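# Remove the box lid and set it top-up on the table

## Task

Lift the lid from the box and put it down flat on the table with its top side up. It must rest entirely on the table, clear of the box, with neither gripper holding it, and the box must still be standing upright. The lid must never be loose in the air more than a few centimetres above the table, though a small hop while it still sits on the box is acceptable. Anything that stays in place only because the robot is holding it does not count.

## Robot and tools

Robot: two FANUC CRX arms, left_arm and right_arm, each ending in a Robotiq 2F-85 parallel gripper. Both arms are mounted on the table. left_arm's base is at (+0.066, +0.408, 0) m and right_arm's base is at (+0.007, -0.472, 0) m, in the scene frame. The names are labels only and do not match left or right in the camera images.

Scene frame: the origin sits on the table top midway between the bases. +x points out over the table, +y points toward left_arm, and +z points up. All positions are in metres. Quaternions are written w first (qw, qx, qy, qz).

Gripper frame: the fingers extend along the gripper's +z axis, and the pads close along its y axis. end_effector_position is the point where the pads meet when closed. Closed fingertips reach about 19 mm past that point, open ones about 6 mm. Closing also pushes the tips roughly 13 mm further out, so leave that much room above a surface. A flat block projects about 9 cm toward the gripper's +x side and rotates with it.

A ROW has 20 numbers, always the full set even when one arm is idle. The first 10 belong to left_arm: x, y, z, qw, qx, qy, qz, then gripper position, force_limit and speed. The next 10 are the same fields for right_arm. x, y, z, qw, qx, qy, qz form an absolute pose for that gripper's end_effector_position and orientation in the scene frame, not an offset. The three gripper numbers each lie in [-1, 1].

Gripper numbers. position: +1 is fully open (85 mm), about -0.8 is where the pads touch, and -1 closes until blocked. force_limit: roughly 20 N at -1, 128 N at 0 and 235 N at +1; thin or small objects get less. speed: about 20 mm/s at -1, 85 at 0 and 150 at +1, and faster closes squeeze a little harder. To leave a gripper unchanged, repeat its last three numbers, because a 0 is itself a command. New force or speed values apply only once position changes by at least 0.01.

Tools:
- execute_actions(actions): a list of actions. Each action is a list of up to 15 rows, one row per 1/30 s step; if there are fewer rows, the last one repeats. An empty list only returns state and images. A target more than 0.6 m from a gripper's current position along any of its own axes makes the action invalid for both arms. If the first action is malformed or fails that check, the whole call is refused.
- move(target, speed, blocking): target is one 20-number row of absolute poses. The grippers travel in straight lines and arrive together, taking 0.5 to 10 s. speed is in m/s, from 0.002 to 0.5 (default 0.25), and turning is capped at twice that value in rad/s. Finger values are sent at the start. Paths do not avoid obstacles or the other arm. With blocking=false the call returns after 0.5 s; use wait(0) to check progress, or call stop before sending new rows or moves. The result includes a move: line showing how it ended (done, off_target, moving, held, fault), plus limits (paced means the pose was clipped; held means a safety check paused some steps, after which the arm may speed up) and each gripper's distance from its target.
- wait(seconds): 0 to 10 s, with both arms holding their last command.
- stop: brakes a running move. The fingers keep going.
- zoom_image(camera, region): camera is cam_high or cam_low, both 504x504. region is [x0, y0, x1, y1] in pixels from the top-left, at most 504x504.
- read_manual(section): returns licence text only and does not move anything.
- finished_scene(scene): ends the current scene, given by its number. This cannot be undone and reports whether the task succeeded.

Motion details: at each step the commanded pose is clipped to within 70 mm and 16 degrees of the measured pose, so far targets may need several actions. Position takes priority over orientation. To keep an orientation, send the same quaternion on every row rather than copying the drifting reported one. To hold an arm still, resend its last reported pose and gripper numbers. Joint ranges and speed limits are listed in the original specification. Elbows stop just short of straight.

Result lines: the state line gives each gripper's pose, which can be slightly off at long reach. Hand target shows where the controller is currently steering each arm. pose unreachable means a clearance check altered that arm's command. object_status codes: 0 moving, 1 blocked while opening, 2 blocked while closing (a grip), 3 reached the target or pads met. position_measured is in counts: 3 is open, 78 is about 60 mm, 130 is 40 mm, 180 is 20 mm and 230 is closed. Flange force is an approximate external force that includes held weight. MOTOR HOT warns of overheating; reaching the limit brakes the arm.

Avoid the following:
- Torque at a joint's load limit (147 N m for the three large joints, 36.8 N m for the wrist joints) or 150 N of external force causes a fault that halts the arm for 10 s.
- Arms are stiff, so aiming even slightly past a contact point can trigger a fault.
- Approach slowly.
- Keep the arms from colliding with each other.
- Never drop the lid from height, tip the box, or push anything off the table.
- Loose objects may occasionally get nudged.
- Open the gripper to release the lid and check that it stays put before finishing.

Each tool is called after "Emit:" in YAML: its name, and indented under it one key for each argument.

## Session

Emit:
execute_actions:
  actions: []

Scene clock: 0.00 s.
left_arm: end_effector_position=(+0.5602, +0.3298, +0.2948) position_measured=3 object_status=3 end_effector_quat_wxyz=(+0.001, +0.080, +0.997, +0.000) | right_arm: end_effector_position=(+0.0825, -0.0563, +0.2914) position_measured=3 object_status=3 end_effector_quat_wxyz=(-0.470, +0.784, -0.232, +0.331)
Joint positions: left_arm=[ 0.262  0.131  0.193 -0.    -1.631 -0.265] | right_arm=[ 2.288 -0.341 -1.011  1.233 -1.441 -0.34 ]
Joint velocities: left_arm=[-0.     0.    -0.001  0.    -0.     0.001] | right_arm=[-0.    -0.001 -0.     0.    -0.001 -0.   ]
Flange force (N, the push that the arm receives, along the gripper's own x y z axes): no reading
Hand target (left_arm): +0.560, +0.330, +0.295; +0.001, +0.080, +0.997, +0.000
Hand target (right_arm): +0.083, -0.056, +0.291; -0.470, +0.784, -0.232, +0.331

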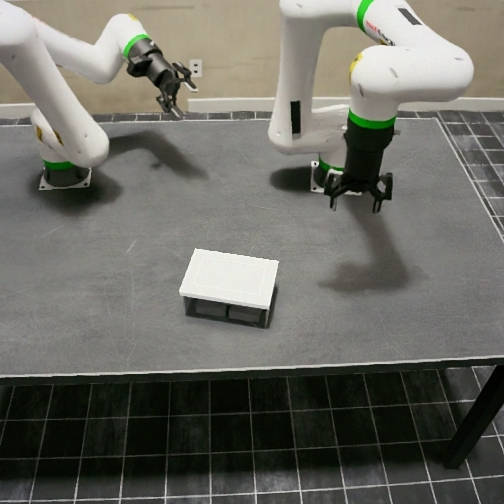

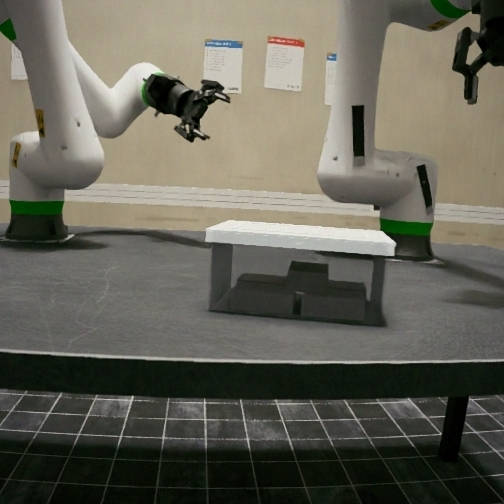

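Emit:
zoom_image:
  camera: "cam_high"
  region: [150, 220, 310, 350]

Emit:
zoom_image:
  camera: "cam_low"
  region: [190, 200, 410, 340]

Region (150, 220, 310, 350) of cam_high's 504x504 image, scaled by 3.150, with more detail than that image has; it fills the top 410 rows of this view, and the rest is white.

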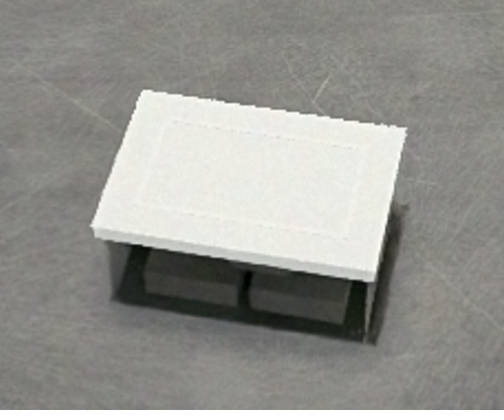

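Region (190, 200, 410, 340) of cam_low's 504x504 image, scaled by 2.291, with more detail than that image has; it fills the top 321 rows of this view, and the rest is white.

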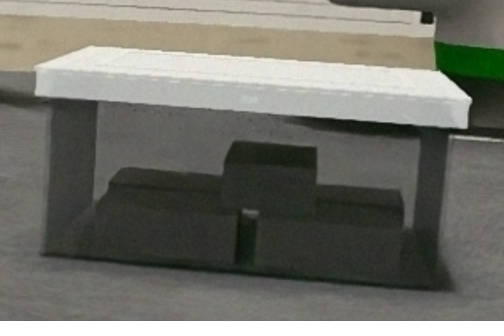

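Emit:
move:
  target: [0.575,0.23,0.2,0,0.772,0.636,0,0.5,0,0, 0.40,-0.12,0.25,0,0.636,-0.772,0,0.5,0,0]
  speed: 0.3

Emit:
move:
  target: [0.575,0.225,0.13,0,0.772,0.636,0,0.5,0,0, 0.521,-0.055,0.13,0,0.636,-0.772,0,0.5,0,0]

Scene clock: 18.10 s.
left_arm: end_effector_position=(+0.5751, +0.2298, +0.2000) position_measured=66 object_status=3 end_effector_quat_wxyz=(+0.000, +0.772, +0.636, -0.000) | right_arm: end_effector_position=(+0.3999, -0.1203, +0.2503) position_measured=66 object_status=3 end_effector_quat_wxyz=(+0.001, -0.635, +0.772, -0.000)
Joint positions: left_arm=[ 0.063  0.241  0.101  0.001 -1.431 -1.67 ] | right_arm=[ 0.919  0.197  0.164  0.002 -1.536  0.396]
Joint velocities: left_arm=[ 0.    -0.     0.    -0.     0.    -0.002] | right_arm=[ 0.     0.001  0.001  0.    -0.001 -0.   ]
Flange force (N, the push that the arm receives, along the gripper's own x y z axes): left_arm=[1.5 6.0 -2.0] | right_arm=[-0.8 0.0 -4.9]
Hand target (left_arm): +0.575, +0.230, +0.200; +0.000, +0.772, +0.636, -0.000
Hand target (right_arm): +0.400, -0.120, +0.250; +0.001, -0.635, +0.772, -0.000
Off the commanded pose (left_arm): 0.000 m, 0 deg.
Off the commanded pose (right_arm): 0.000 m, 0 deg.
move: done

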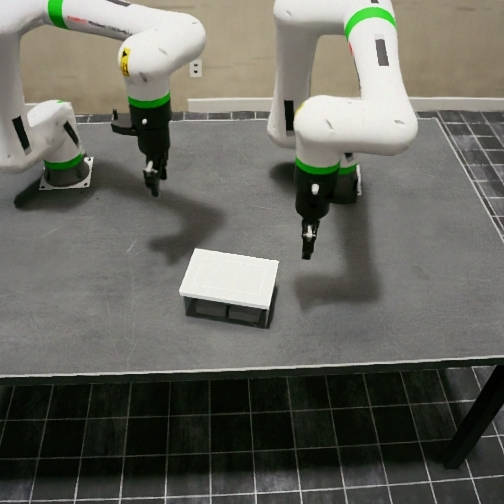

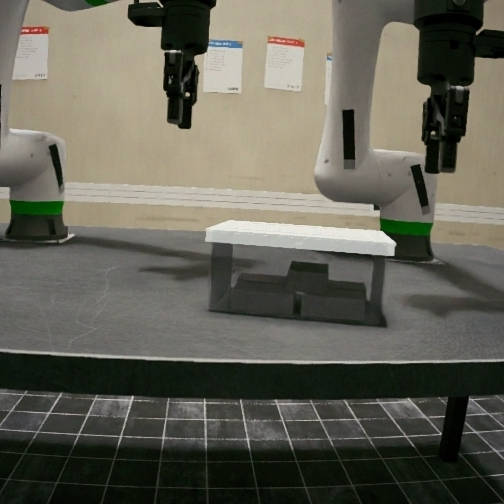

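Scene clock: 19.23 s.
left_arm: end_effector_position=(+0.5751, +0.2250, +0.1300) position_measured=66 object_status=3 end_effector_quat_wxyz=(-0.000, +0.772, +0.636, +0.000) | right_arm: end_effector_position=(+0.5213, -0.0554, +0.1300) position_measured=66 object_status=3 end_effector_quat_wxyz=(+0.000, -0.636, +0.772, -0.000)
Joint positions: left_arm=[ 0.054  0.282 -0.014 -0.    -1.274 -1.66 ] | right_arm=[ 0.817  0.581  0.407  0.    -1.396  0.499]
Joint velocities: left_arm=[ 0.    -0.    -0.    -0.     0.    -0.001] | right_arm=[-0.     0.002  0.001  0.001 -0.001 -0.   ]
Flange force (N, the push that the arm receives, along the gripper's own x y z axes): left_arm=[0.9 7.4 -2.3] | right_arm=[1.9 -0.4 -0.8]
Hand target (left_arm): +0.575, +0.225, +0.130; +0.000, +0.772, +0.636, -0.000
Hand target (right_arm): +0.521, -0.055, +0.130; +0.000, -0.636, +0.772, -0.000
Off the commanded pose (left_arm): 0.000 m, 0 deg.
Off the commanded pose (right_arm): 0.000 m, 0 deg.
move: done

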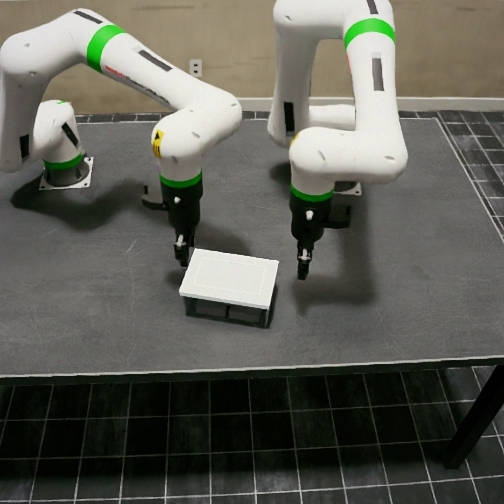

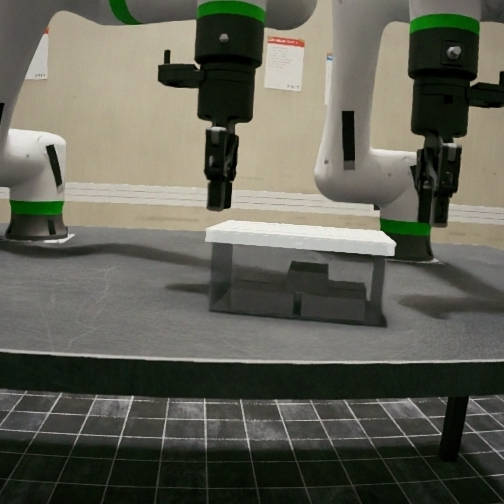

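Emit:
zoom_image:
  camera: "cam_high"
  region: [140, 190, 340, 340]

Emit:
zoom_image:
  camera: "cam_low"
  region: [180, 130, 490, 340]

Region (140, 190, 340, 340) of cam_high's 504x504 image, scaled by 2.520, with more detail than that image has; it fills the top 378 rows of this view, and the rest is white.

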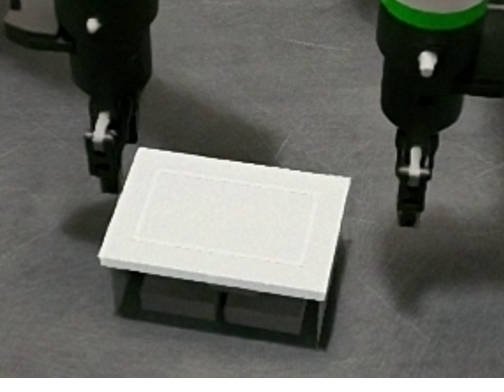

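Region (180, 130, 490, 340) of cam_low's 504x504 image, scaled by 1.626, with more detail than that image has; it fills the top 341 rows of this view, and the rest is white.

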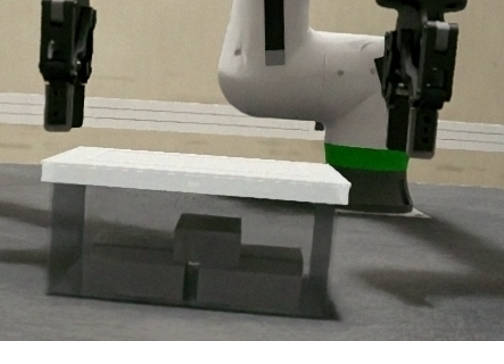

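Emit:
move:
  target: [0.609,0.195,0.125,0,0.793,0.609,0,0.5,0,0, 0.531,-0.095,0.125,0,0.609,-0.793,0,0.5,0,0]

Emit:
move:
  target: [0.609,0.195,0.09,0,0.793,0.609,0,0.5,0,0, 0.531,-0.095,0.09,0,0.609,-0.793,0,0.5,0,0]
  speed: 0.1

Emit:
zoom_image:
  camera: "cam_high"
  region: [140, 190, 340, 340]

Emit:
zoom_image:
  camera: "cam_low"
  region: [150, 130, 460, 340]

Scene clock: 29.30 s.
left_arm: end_effector_position=(+0.6089, +0.1949, +0.1250) position_measured=66 object_status=3 end_effector_quat_wxyz=(+0.000, +0.793, +0.609, -0.000) | right_arm: end_effector_position=(+0.5309, -0.0950, +0.1250) position_measured=66 object_status=3 end_effector_quat_wxyz=(+0.000, -0.609, +0.793, -0.000)
Joint positions: left_arm=[ 0.007  0.387  0.113  0.    -1.297 -1.682] | right_arm=[ 0.765  0.541  0.334  0.    -1.364  0.483]
Joint velocities: left_arm=[-0.     0.     0.001 -0.001 -0.     0.001] | right_arm=[ 0.001 -0.001 -0.002 -0.001  0.001  0.   ]
Flange force (N, the push that the arm receives, along the gripper's own x y z axes): left_arm=[1.1 5.4 -1.1] | right_arm=[2.5 -0.2 1.1]
Hand target (left_arm): +0.609, +0.195, +0.125; +0.000, +0.793, +0.609, -0.000
Hand target (right_arm): +0.531, -0.095, +0.125; +0.000, -0.609, +0.793, -0.000
Off the commanded pose (left_arm): 0.000 m, 0 deg.
Off the commanded pose (right_arm): 0.000 m, 0 deg.
move: done

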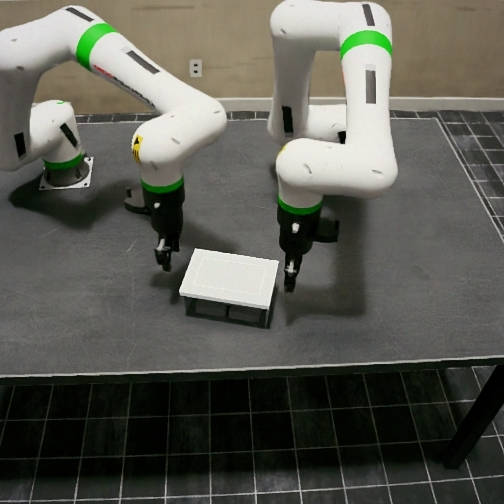

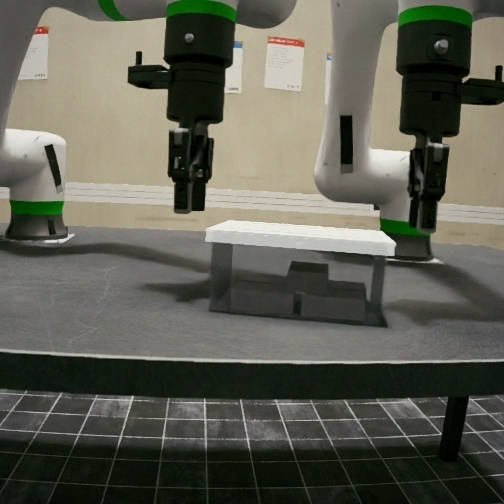

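Scene clock: 30.03 s.
left_arm: end_effector_position=(+0.6091, +0.1950, +0.0900) position_measured=66 object_status=3 end_effector_quat_wxyz=(-0.000, +0.793, +0.609, +0.000) | right_arm: end_effector_position=(+0.5310, -0.0950, +0.0899) position_measured=66 object_status=3 end_effector_quat_wxyz=(-0.000, -0.609, +0.793, +0.000)
Joint positions: left_arm=[ 0.007  0.414  0.064 -0.    -1.221 -1.682] | right_arm=[ 0.765  0.562  0.283 -0.    -1.291  0.483]
Joint velocities: left_arm=[-0.     0.    -0.001 -0.    -0.    -0.001] | right_arm=[-0.     0.002 -0.001 -0.    -0.    -0.001]
Flange force (N, the push that the arm receives, along the gripper's own x y z axes): left_arm=[1.5 4.6 -1.1] | right_arm=[-3.3 -4.2 -3.2]
Hand target (left_arm): +0.609, +0.195, +0.090; -0.000, +0.793, +0.609, +0.000
Hand target (right_arm): +0.531, -0.095, +0.090; +0.000, -0.609, +0.793, -0.000
Off the commanded pose (left_arm): 0.000 m, 0 deg.
Off the commanded pose (right_arm): 0.000 m, 0 deg.
move: done

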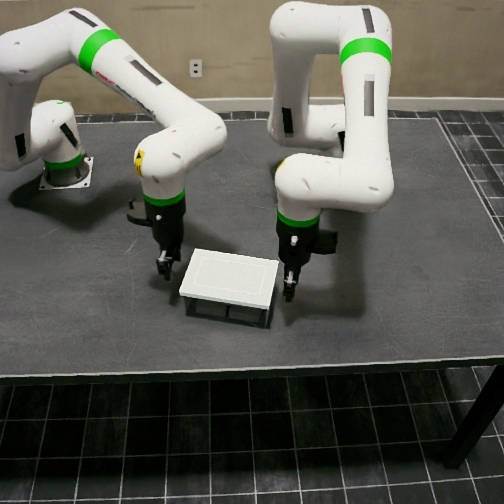

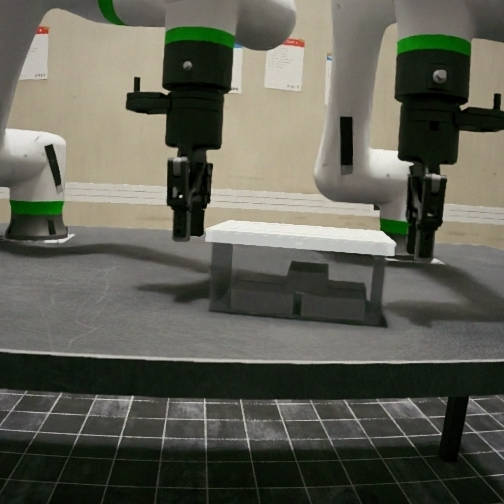

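Region (140, 190, 340, 340) of cam_high's 504x504 image, scaled by 2.520, with more detail than that image has; it fills the top 378 rows of this view, and the rest is white.

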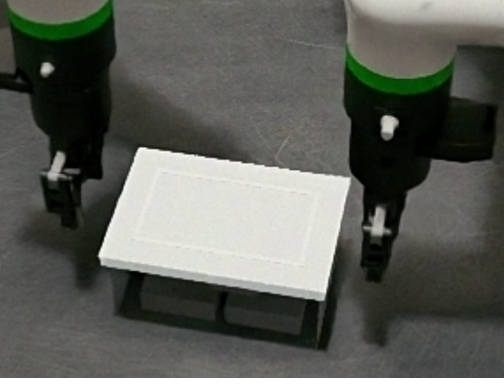

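Region (150, 130, 460, 340) of cam_low's 504x504 image, scaled by 1.626, with more detail than that image has; it fills the top 341 rows of this view, and the rest is white.

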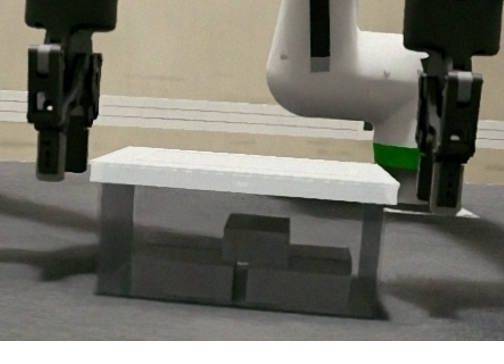

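Emit:
move:
  target: [0.6035,0.1745,0.095,0,0.793,0.609,0,0.5,0,0, 0.5375,-0.071,0.095,0,0.609,-0.793,0,0.5,0,0]
  speed: 0.03

Emit:
zoom_image:
  camera: "cam_high"
  region: [140, 190, 340, 340]

Emit:
zoom_image:
  camera: "cam_low"
  region: [180, 170, 440, 340]

Scene clock: 34.83 s.
left_arm: end_effector_position=(+0.6035, +0.1745, +0.0950) position_measured=66 object_status=3 end_effector_quat_wxyz=(+0.000, +0.793, +0.609, -0.000) | right_arm: end_effector_position=(+0.5376, -0.0710, +0.0950) position_measured=66 object_status=3 end_effector_quat_wxyz=(-0.000, -0.609, +0.793, -0.000)
Joint positions: left_arm=[-0.03   0.416  0.08   0.    -1.235 -1.645] | right_arm=[ 0.782  0.609  0.366  0.    -1.328  0.465]
Joint velocities: left_arm=[ 0.  0.  0.  0. -0.  0.] | right_arm=[-0.001 -0.     0.     0.     0.    -0.   ]
Flange force (N, the push that the arm receives, along the gripper's own x y z axes): left_arm=[1.2 4.9 -1.1] | right_arm=[1.2 -3.0 -0.4]
Hand target (left_arm): +0.603, +0.174, +0.095; +0.000, +0.793, +0.609, -0.000
Hand target (right_arm): +0.538, -0.071, +0.095; -0.000, -0.609, +0.793, +0.000
Off the commanded pose (left_arm): 0.000 m, 0 deg.
Off the commanded pose (right_arm): 0.000 m, 0 deg.
move: done

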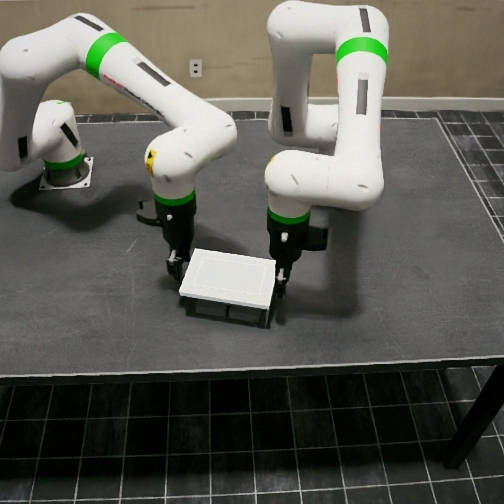

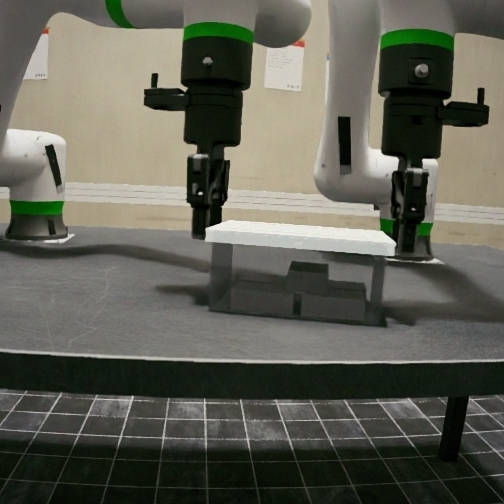

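Region (140, 190, 340, 340) of cam_high's 504x504 image, scaled by 2.520, with more detail than that image has; it fills the top 378 rows of this view, and the rest is white.

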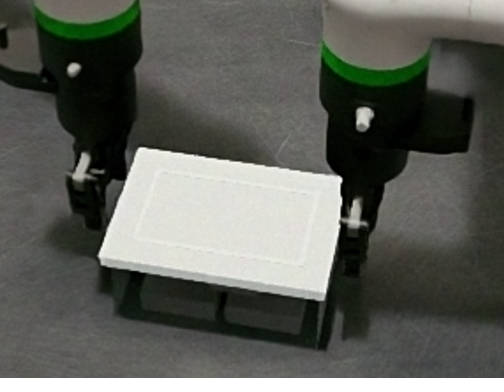

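Region (180, 170, 440, 340) of cam_low's 504x504 image, scaled by 1.938, with more detail than that image has; it fills the top 330 rows of this view, and the rest is white.

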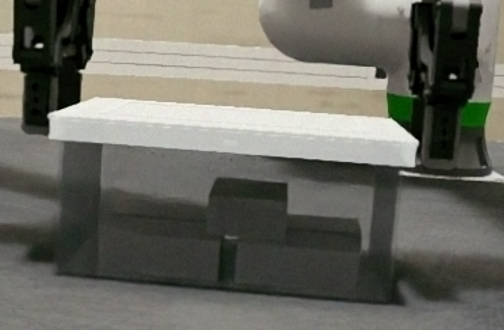

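Emit:
move:
  target: [0.6022,0.1697,0.095,0,0.793,0.609,0,0.5,0,0, 0.5485,-0.068,0.094,0,0.609,-0.793,0,0.5,0,0]
  speed: 0.02

Emit:
move:
  target: [0.6014,0.1668,0.095,0,0.793,0.609,0,0.5,0,0, 0.5493,-0.065,0.094,0,0.609,-0.793,0,0.5,0,0]
  speed: 0.01

Emit:
zoom_image:
  camera: "cam_high"
  region: [140, 190, 340, 340]

Scene clock: 38.47 s.
left_arm: end_effector_position=(+0.6022, +0.1697, +0.0950) position_measured=66 object_status=3 end_effector_quat_wxyz=(+0.000, +0.793, +0.609, -0.000) | right_arm: end_effector_position=(+0.5485, -0.0680, +0.0940) position_measured=66 object_status=3 end_effector_quat_wxyz=(+0.000, -0.609, +0.793, +0.000)
Joint positions: left_arm=[-0.039  0.418  0.082  0.    -1.235 -1.636] | right_arm=[ 0.773  0.637  0.408 -0.    -1.342  0.475]
Joint velocities: left_arm=[ 0.     0.    -0.     0.001  0.     0.   ] | right_arm=[-0.     0.     0.001  0.    -0.     0.   ]
Flange force (N, the push that the arm receives, along the gripper's own x y z axes): left_arm=[2.2 4.6 -1.1] | right_arm=[-4.0 -2.7 -1.8]
Hand target (left_arm): +0.602, +0.170, +0.095; +0.000, +0.793, +0.609, -0.000
Hand target (right_arm): +0.549, -0.068, +0.094; +0.000, -0.609, +0.793, -0.000
Off the commanded pose (left_arm): 0.000 m, 0 deg.
Off the commanded pose (right_arm): 0.000 m, 0 deg.
move: done

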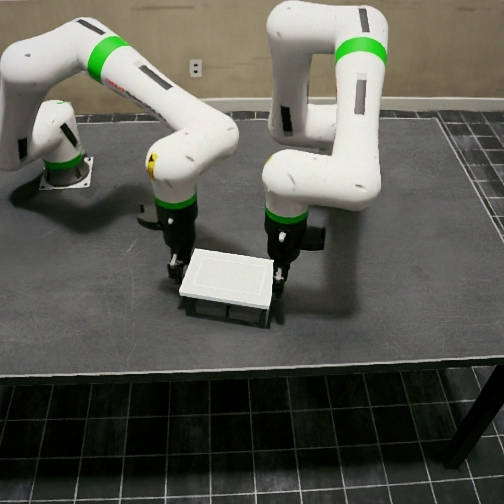

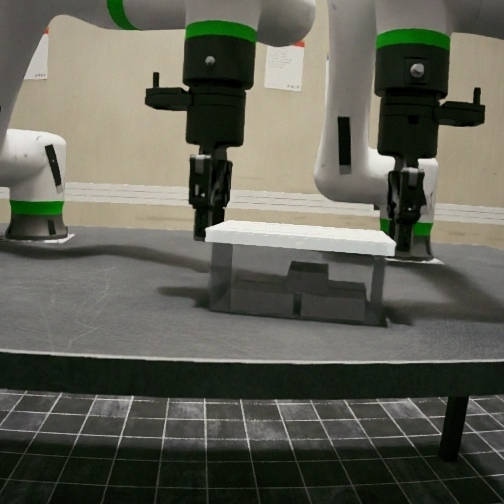

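Scene clock: 39.17 s.
left_arm: end_effector_position=(+0.6014, +0.1669, +0.0950) position_measured=66 object_status=3 end_effector_quat_wxyz=(-0.000, +0.793, +0.609, +0.000) | right_arm: end_effector_position=(+0.5493, -0.0651, +0.0940) position_measured=66 object_status=3 end_effector_quat_wxyz=(-0.000, -0.609, +0.793, -0.000)
Joint positions: left_arm=[-0.044  0.419  0.084 -0.    -1.236 -1.631] | right_arm=[ 0.775  0.643  0.418  0.    -1.346  0.473]
Joint velocities: left_arm=[-0.     0.    -0.001  0.    -0.     0.001] | right_arm=[ 0.  0. -0. -0. -0. -0.]
Flange force (N, the push that the arm receives, along the gripper's own x y z axes): left_arm=[12.4 5.4 -2.3] | right_arm=[22.4 -0.5 -4.0]
Hand target (left_arm): +0.601, +0.167, +0.095; +0.000, +0.793, +0.609, -0.000
Hand target (right_arm): +0.549, -0.065, +0.094; -0.000, -0.609, +0.793, +0.000
Off the commanded pose (left_arm): 0.000 m, 0 deg.
Off the commanded pose (right_arm): 0.000 m, 0 deg.
move: done

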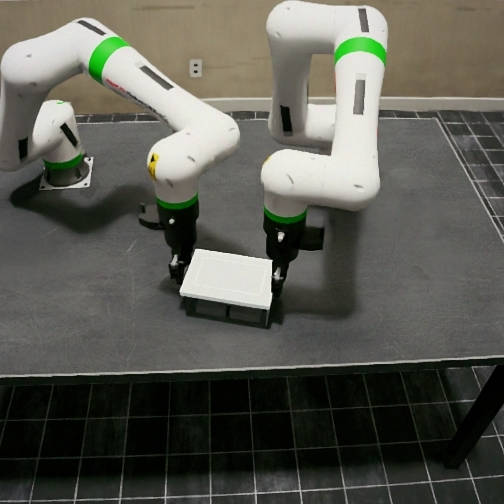

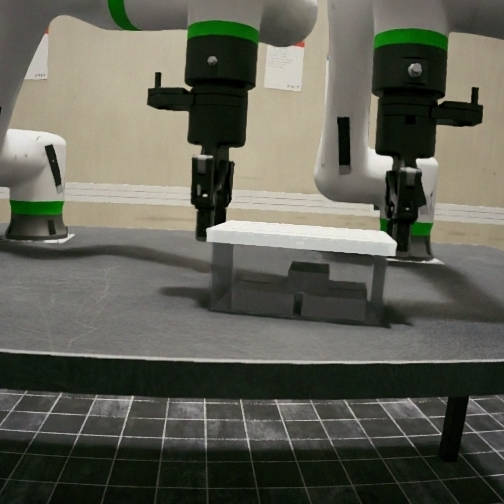

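Region (140, 190, 340, 340) of cam_high's 504x504 image, scaled by 2.520, with more detail than that image has; it fills the top 378 rows of this view, and the rest is white.

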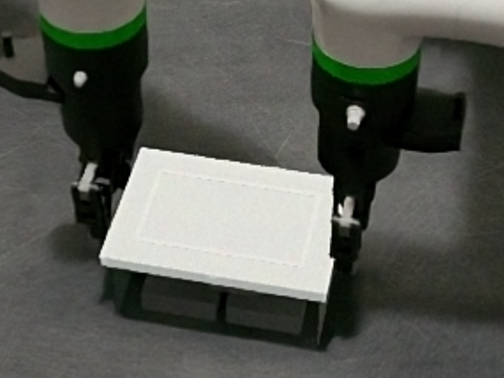

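Contact. Squeeze 1 mm more total, then see.

Emit:
move:
  target: [0.6012,0.1660,0.095,0,0.793,0.609,0,0.5,0,0, 0.5494,-0.0647,0.094,0,0.609,-0.793,0,0.5,0,0]
  speed: 0.005

Scene clock: 40.90 s.
left_arm: end_effector_position=(+0.6012, +0.1660, +0.0950) position_measured=66 object_status=3 end_effector_quat_wxyz=(-0.000, +0.793, +0.609, +0.000) | right_arm: end_effector_position=(+0.5494, -0.0647, +0.0940) position_measured=66 object_status=3 end_effector_quat_wxyz=(+0.000, -0.609, +0.793, +0.000)
Joint positions: left_arm=[-0.045  0.419  0.084 -0.    -1.236 -1.63 ] | right_arm=[ 0.775  0.644  0.419 -0.    -1.346  0.472]
Joint velocities: left_arm=[-0.    -0.    -0.     0.     0.    -0.001] | right_arm=[-0.001 -0.001 -0.001  0.     0.001  0.   ]
Flange force (N, the push that the arm receives, along the gripper's own x y z axes): left_arm=[34.8 4.3 -5.9] | right_arm=[39.4 7.0 -4.9]
Hand target (left_arm): +0.601, +0.166, +0.095; +0.000, +0.793, +0.609, -0.000
Hand target (right_arm): +0.549, -0.065, +0.094; -0.000, -0.609, +0.793, +0.000
Off the commanded pose (left_arm): 0.000 m, 0 deg.
Off the commanded pose (right_arm): 0.000 m, 0 deg.
move: done

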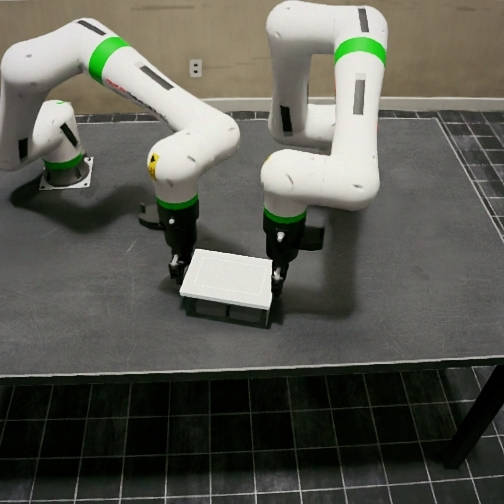

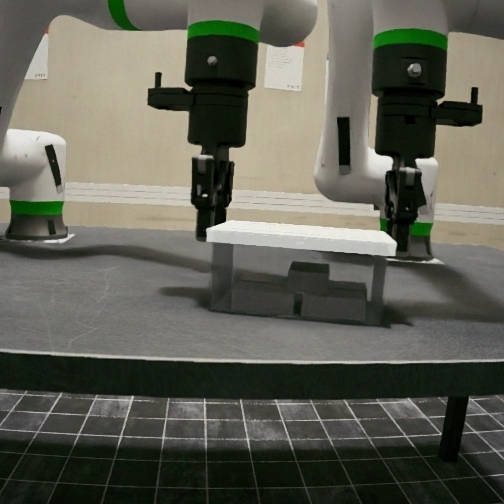

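Emit:
move:
  target: [0.6011,0.1656,0.107,0,0.793,0.609,0,0.5,0,0, 0.5495,-0.0643,0.106,0,0.609,-0.793,0,0.5,0,0]
  speed: 0.01

Emit:
zoom_image:
  camera: "cam_low"
  region: [180, 170, 440, 340]

Scene clock: 44.23 s.
left_arm: end_effector_position=(+0.6011, +0.1656, +0.1070) position_measured=66 object_status=3 end_effector_quat_wxyz=(+0.000, +0.793, +0.609, +0.000) | right_arm: end_effector_position=(+0.5495, -0.0643, +0.1060) position_measured=66 object_status=3 end_effector_quat_wxyz=(+0.000, -0.609, +0.793, +0.000)
Joint positions: left_arm=[-0.046  0.41   0.101 -0.    -1.262 -1.629] | right_arm=[ 0.776  0.638  0.439 -0.    -1.371  0.472]
Joint velocities: left_arm=[-0.    -0.    -0.001  0.001 -0.    -0.001] | right_arm=[ 0.    -0.    -0.     0.     0.001 -0.001]
Flange force (N, the push that the arm receives, along the gripper's own x y z axes): left_arm=[50.0 6.5 -1.7] | right_arm=[52.1 4.6 2.4]
Hand target (left_arm): +0.601, +0.166, +0.107; +0.000, +0.793, +0.609, -0.000
Hand target (right_arm): +0.550, -0.064, +0.106; -0.000, -0.609, +0.793, +0.000
Off the commanded pose (left_arm): 0.000 m, 0 deg.
Off the commanded pose (right_arm): 0.000 m, 0 deg.
move: done

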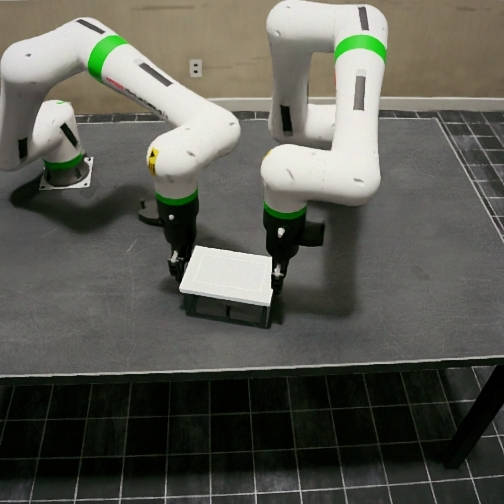

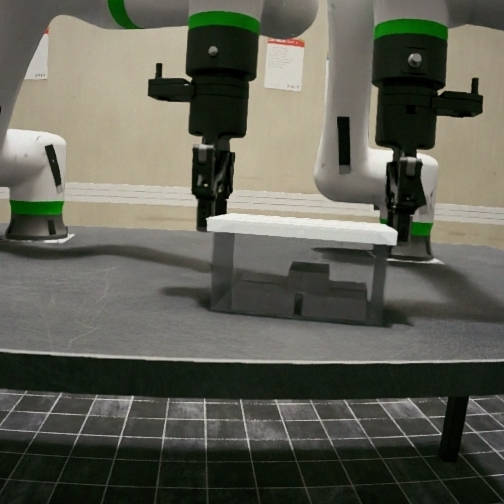

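Region (180, 170, 440, 340) of cam_low's 504x504 image, scaled by 1.938, with more detail than that image has; it fills the top 330 rows of this view, and the rest is white.

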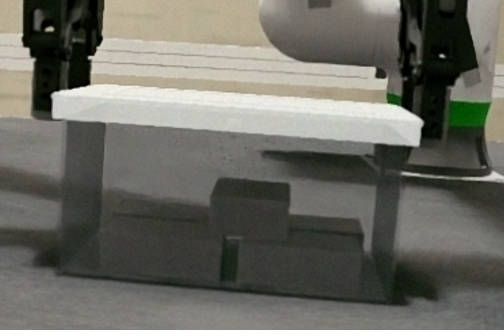

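Emit:
move:
  target: [0.6011,0.1656,0.127,0,0.793,0.609,0,0.5,0,0, 0.5495,-0.0643,0.126,0,0.609,-0.793,0,0.5,0,0]
  speed: 0.02

Emit:
move:
  target: [0.5511,0.1656,0.127,0,0.793,0.609,0,0.5,0,0, 0.4995,-0.0643,0.126,0,0.609,-0.793,0,0.5,0,0]
  speed: 0.03

Scene clock: 47.80 s.
left_arm: end_effector_position=(+0.6011, +0.1656, +0.1270) position_measured=66 object_status=3 end_effector_quat_wxyz=(+0.000, +0.793, +0.609, +0.000) | right_arm: end_effector_position=(+0.5495, -0.0643, +0.1260) position_measured=66 object_status=3 end_effector_quat_wxyz=(+0.000, -0.609, +0.793, -0.000)
Joint positions: left_arm=[-0.046  0.396  0.13   0.    -1.305 -1.629] | right_arm=[ 0.776  0.628  0.471  0.    -1.413  0.472]
Joint velocities: left_arm=[ 0.     0.    -0.001  0.001  0.     0.002] | right_arm=[-0.     0.001  0.001 -0.     0.001 -0.   ]
Flange force (N, the push that the arm receives, along the gripper's own x y z axes): left_arm=[51.6 7.7 -1.2] | right_arm=[48.6 -0.9 0.6]
Hand target (left_arm): +0.601, +0.166, +0.127; +0.000, +0.793, +0.609, -0.000
Hand target (right_arm): +0.550, -0.064, +0.126; -0.000, -0.609, +0.793, +0.000
Off the commanded pose (left_arm): 0.000 m, 0 deg.
Off the commanded pose (right_arm): 0.000 m, 0 deg.
move: done

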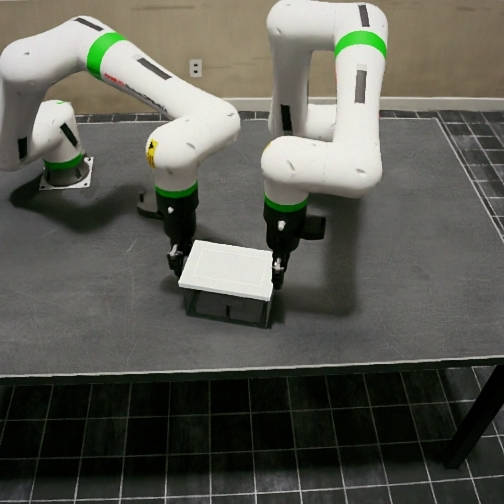

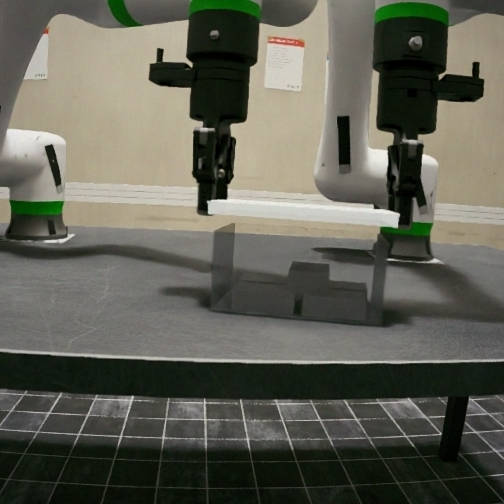

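Scene clock: 49.70 s.
left_arm: end_effector_position=(+0.5511, +0.1656, +0.1270) position_measured=66 object_status=3 end_effector_quat_wxyz=(+0.000, +0.793, +0.609, -0.000) | right_arm: end_effector_position=(+0.4995, -0.0641, +0.1260) position_measured=66 object_status=3 end_effector_quat_wxyz=(-0.000, -0.609, +0.793, +0.000)
Joint positions: left_arm=[-0.065  0.287 -0.015  0.    -1.268 -1.61 ] | right_arm=[ 0.835  0.525  0.312 -0.    -1.359  0.413]
Joint velocities: left_arm=[-0.    -0.    -0.001 -0.    -0.    -0.001] | right_arm=[ 0.001 -0.002  0.001 -0.    -0.001 -0.001]
Flange force (N, the push that the arm receives, along the gripper's own x y z axes): left_arm=[51.8 6.2 -1.6] | right_arm=[47.2 -0.1 -2.1]
Hand target (left_arm): +0.551, +0.166, +0.127; +0.000, +0.793, +0.609, -0.000
Hand target (right_arm): +0.499, -0.064, +0.126; -0.000, -0.609, +0.793, +0.000
Off the commanded pose (left_arm): 0.000 m, 0 deg.
Off the commanded pose (right_arm): 0.000 m, 0 deg.
move: done

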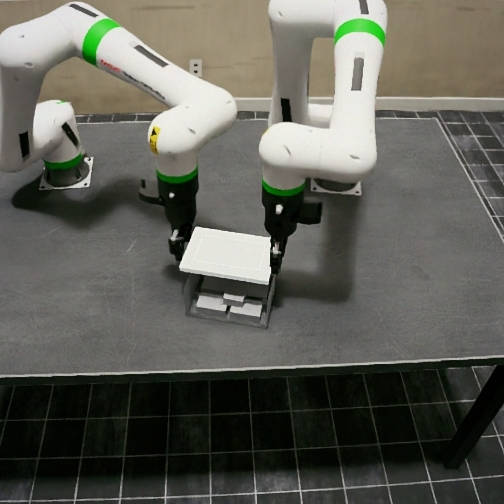

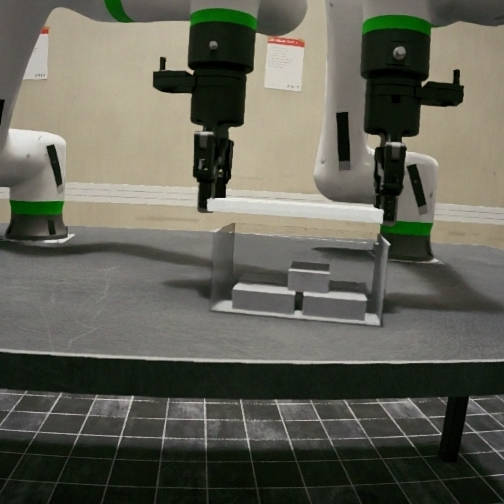

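Emit:
move:
  target: [0.4711,0.1656,0.127,0,0.793,0.609,0,0.5,0,0, 0.4195,-0.0643,0.126,0,0.609,-0.793,0,0.5,0,0]
  speed: 0.04

Emit:
move:
  target: [0.4011,0.1656,0.127,0,0.793,0.609,0,0.5,0,0, 0.3495,-0.0643,0.126,0,0.609,-0.793,0,0.5,0,0]
  speed: 0.04

Scene clock: 53.87 s.
left_arm: end_effector_position=(+0.4711, +0.1657, +0.1270) position_measured=66 object_status=3 end_effector_quat_wxyz=(+0.000, +0.793, +0.609, -0.000) | right_arm: end_effector_position=(+0.4194, -0.0641, +0.1260) position_measured=66 object_status=3 end_effector_quat_wxyz=(-0.000, -0.609, +0.793, +0.000)
Joint positions: left_arm=[-0.104  0.118 -0.219  0.    -1.234 -1.571] | right_arm=[ 0.944  0.378  0.103 -0.    -1.296  0.303]
Joint velocities: left_arm=[-0. -0. -0. -0. -0.  0.] | right_arm=[ 0.     0.    -0.001  0.    -0.     0.   ]
Flange force (N, the push that the arm receives, along the gripper's own x y z axes): left_arm=[50.7 6.9 -1.2] | right_arm=[53.0 1.7 1.5]
Hand target (left_arm): +0.471, +0.166, +0.127; +0.000, +0.793, +0.609, -0.000
Hand target (right_arm): +0.419, -0.064, +0.126; -0.000, -0.609, +0.793, +0.000
Off the commanded pose (left_arm): 0.000 m, 0 deg.
Off the commanded pose (right_arm): 0.000 m, 0 deg.
move: done

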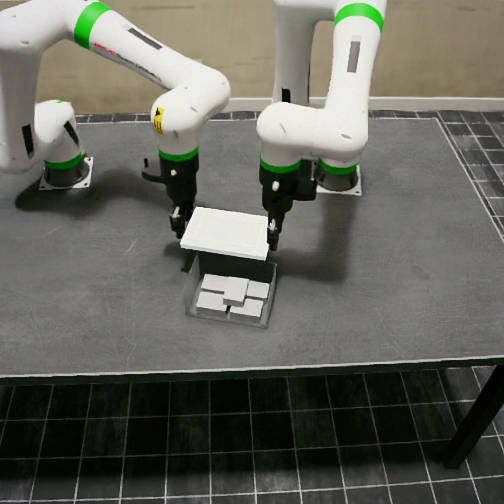

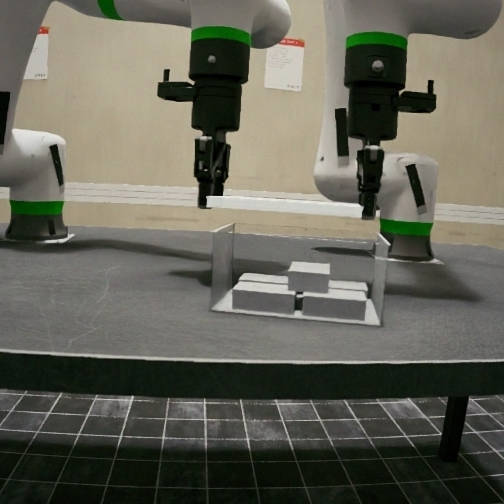

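Scene clock: 55.83 s.
left_arm: end_effector_position=(+0.4011, +0.1656, +0.1270) position_measured=66 object_status=3 end_effector_quat_wxyz=(+0.000, +0.793, +0.609, -0.000) | right_arm: end_effector_position=(+0.3494, -0.0641, +0.1260) position_measured=66 object_status=3 end_effector_quat_wxyz=(-0.000, -0.609, +0.793, +0.000)
Joint positions: left_arm=[-0.15  -0.029 -0.373  0.    -1.228 -1.525] | right_arm=[ 1.058  0.264 -0.047 -0.    -1.26   0.19 ]
Joint velocities: left_arm=[-0.    -0.     0.    -0.001 -0.     0.   ] | right_arm=[ 0.001 -0.001  0.001 -0.001  0.001 -0.001]
Flange force (N, the push that the arm receives, along the gripper's own x y z axes): left_arm=[48.1 6.8 -0.9] | right_arm=[44.2 -1.5 0.5]
Hand target (left_arm): +0.401, +0.166, +0.127; +0.000, +0.793, +0.609, -0.000
Hand target (right_arm): +0.349, -0.064, +0.126; -0.000, -0.609, +0.793, +0.000
Off the commanded pose (left_arm): 0.000 m, 0 deg.
Off the commanded pose (right_arm): 0.000 m, 0 deg.
move: done

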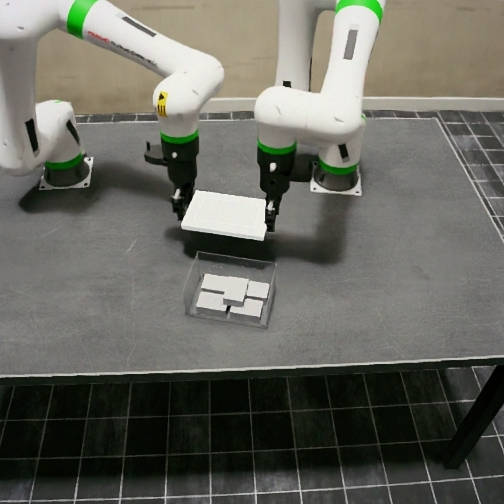

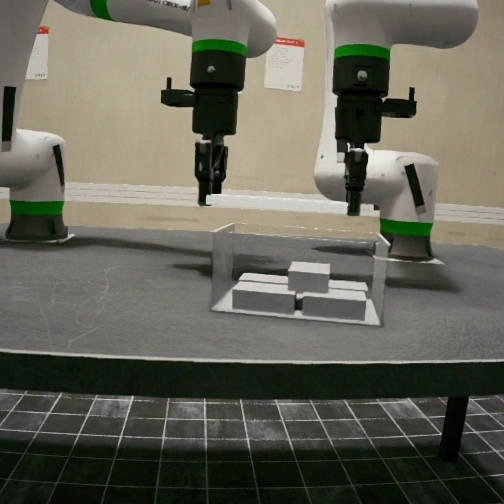

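Emit:
move:
  target: [0.4011,0.1656,0.026,0,0.793,0.609,0,0.5,0,0, 0.3495,-0.0643,0.025,0,0.609,-0.793,0,0.5,0,0]
  speed: 0.04

Emit:
move:
  target: [0.4011,0.1656,0.017,0,0.793,0.609,0,0.5,0,0, 0.3495,-0.0643,0.016,0,0.609,-0.793,0,0.5,0,0]
  speed: 0.01

Emit:
zoom_image:
  camera: "cam_low"
  region: [180, 190, 400, 300]

Scene clock: 63.07 s.
left_arm: end_effector_position=(+0.4013, +0.1655, +0.0259) position_measured=66 object_status=3 end_effector_quat_wxyz=(+0.000, +0.793, +0.609, +0.000) | right_arm: end_effector_position=(+0.3495, -0.0643, +0.0250) position_measured=66 object_status=3 end_effector_quat_wxyz=(+0.000, -0.609, +0.793, -0.000)
Joint positions: left_arm=[-0.151  0.095 -0.508 -0.    -0.967 -1.524] | right_arm=[ 1.057  0.365 -0.171  0.    -1.034  0.19 ]
Joint velocities: left_arm=[-0.     0.     0.001  0.     0.     0.001] | right_arm=[-0.     0.001 -0.     0.001  0.001  0.001]
Flange force (N, the push that the arm receives, along the gripper's own x y z axes): left_arm=[42.3 7.6 0.5] | right_arm=[42.3 -0.1 3.2]
Hand target (left_arm): +0.401, +0.166, +0.026; -0.000, +0.793, +0.609, +0.000
Hand target (right_arm): +0.350, -0.064, +0.025; +0.000, -0.609, +0.793, -0.000
Off the commanded pose (left_arm): 0.000 m, 0 deg.
Off the commanded pose (right_arm): 0.000 m, 0 deg.
move: done

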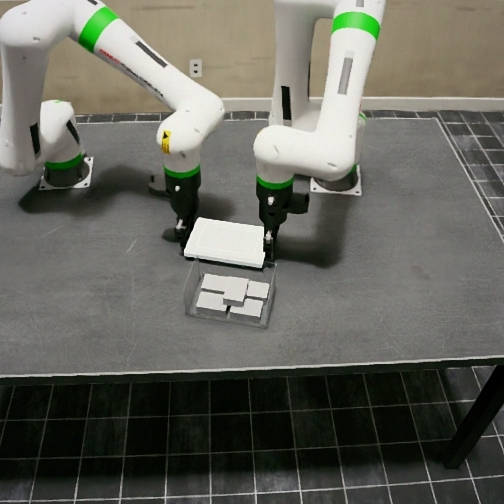

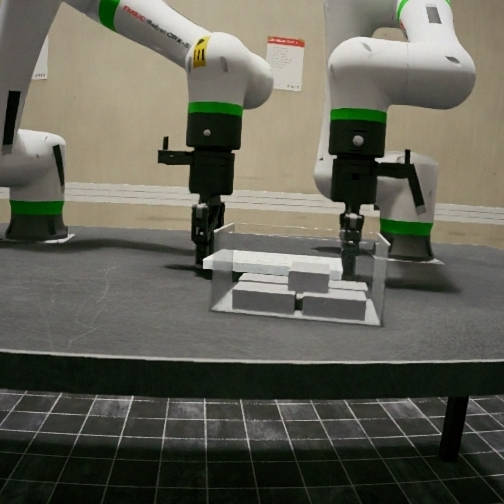

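Scene clock: 64.20 s.
left_arm: end_effector_position=(+0.4011, +0.1656, +0.0170) position_measured=66 object_status=3 end_effector_quat_wxyz=(-0.000, +0.793, +0.609, +0.000) | right_arm: end_effector_position=(+0.3495, -0.0643, +0.0160) position_measured=66 object_status=3 end_effector_quat_wxyz=(-0.000, -0.609, +0.793, -0.000)
Joint positions: left_arm=[-0.151  0.109 -0.518 -0.    -0.944 -1.524] | right_arm=[ 1.057  0.377 -0.179 -0.    -1.015  0.19 ]
Joint velocities: left_arm=[-0.    -0.     0.    -0.001 -0.    -0.001] | right_arm=[ 0.001 -0.001 -0.    -0.    -0.002 -0.001]
Flange force (N, the push that the arm receives, along the gripper's own x y z axes): left_arm=[41.9 9.8 0.5] | right_arm=[40.6 2.2 1.2]
Hand target (left_arm): +0.401, +0.166, +0.017; -0.000, +0.793, +0.609, +0.000
Hand target (right_arm): +0.350, -0.064, +0.016; +0.000, -0.609, +0.793, -0.000
Off the commanded pose (left_arm): 0.000 m, 0 deg.
Off the commanded pose (right_arm): 0.000 m, 0 deg.
move: done

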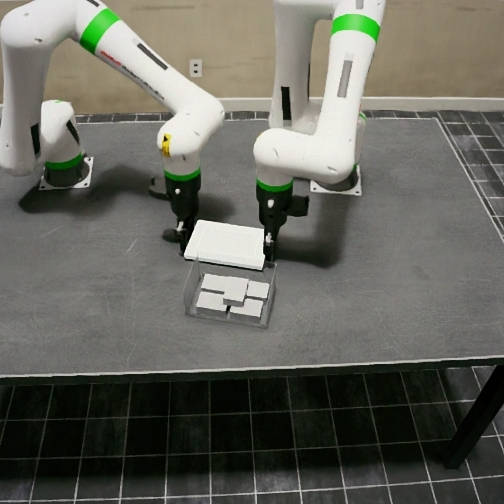

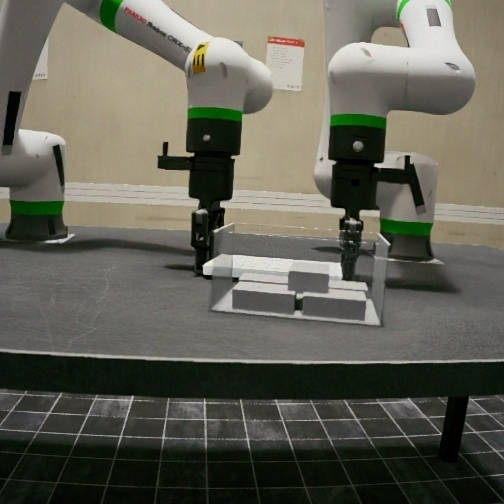

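Region (180, 190, 400, 300) of cam_low's 504x504 image, scaled by 2.291, with more detail than that image has.

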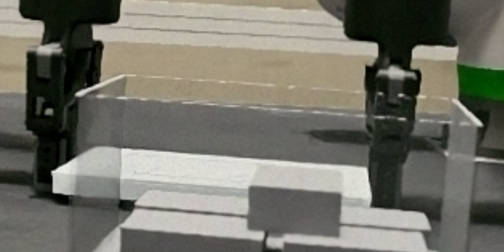

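Emit:
move:
  target: [0.4011,0.1656,0.014,0,0.793,0.609,0,0.5,0,0, 0.3495,-0.0643,0.013,0,0.609,-0.793,0,0.5,0,0]
  speed: 0.006

Scene clock: 66.07 s.
left_arm: end_effector_position=(+0.4011, +0.1656, +0.0141) position_measured=66 object_status=3 end_effector_quat_wxyz=(+0.000, +0.793, +0.609, +0.000) | right_arm: end_effector_position=(+0.3495, -0.0643, +0.0131) position_measured=66 object_status=3 end_effector_quat_wxyz=(+0.000, -0.609, +0.793, +0.000)
Joint positions: left_arm=[-0.151  0.114 -0.521  0.    -0.936 -1.525] | right_arm=[ 1.057  0.381 -0.182  0.    -1.008  0.19 ]
Joint velocities: left_arm=[-0.  0.  0.  0.  0. -0.] | right_arm=[-0.001  0.002 -0.001  0.     0.001 -0.   ]
Flange force (N, the push that the arm receives, along the gripper's own x y z axes): left_arm=[51.7 -2.6 -37.4] | right_arm=[64.0 19.8 -64.4]
Hand target (left_arm): +0.401, +0.166, +0.014; -0.000, +0.793, +0.609, +0.000
Hand target (right_arm): +0.350, -0.064, +0.013; +0.000, -0.609, +0.793, -0.000
Off the commanded pose (left_arm): 0.000 m, 0 deg.
Off the commanded pose (right_arm): 0.000 m, 0 deg.
move: done

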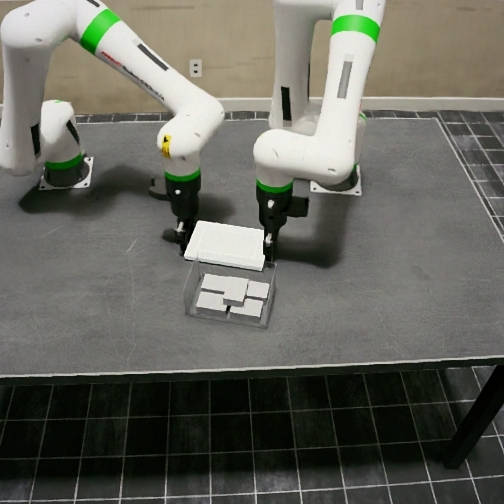

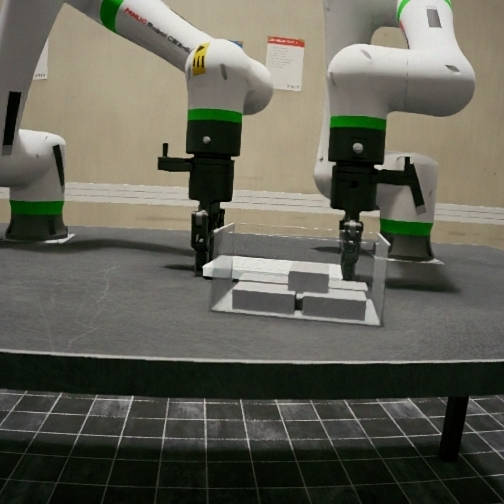

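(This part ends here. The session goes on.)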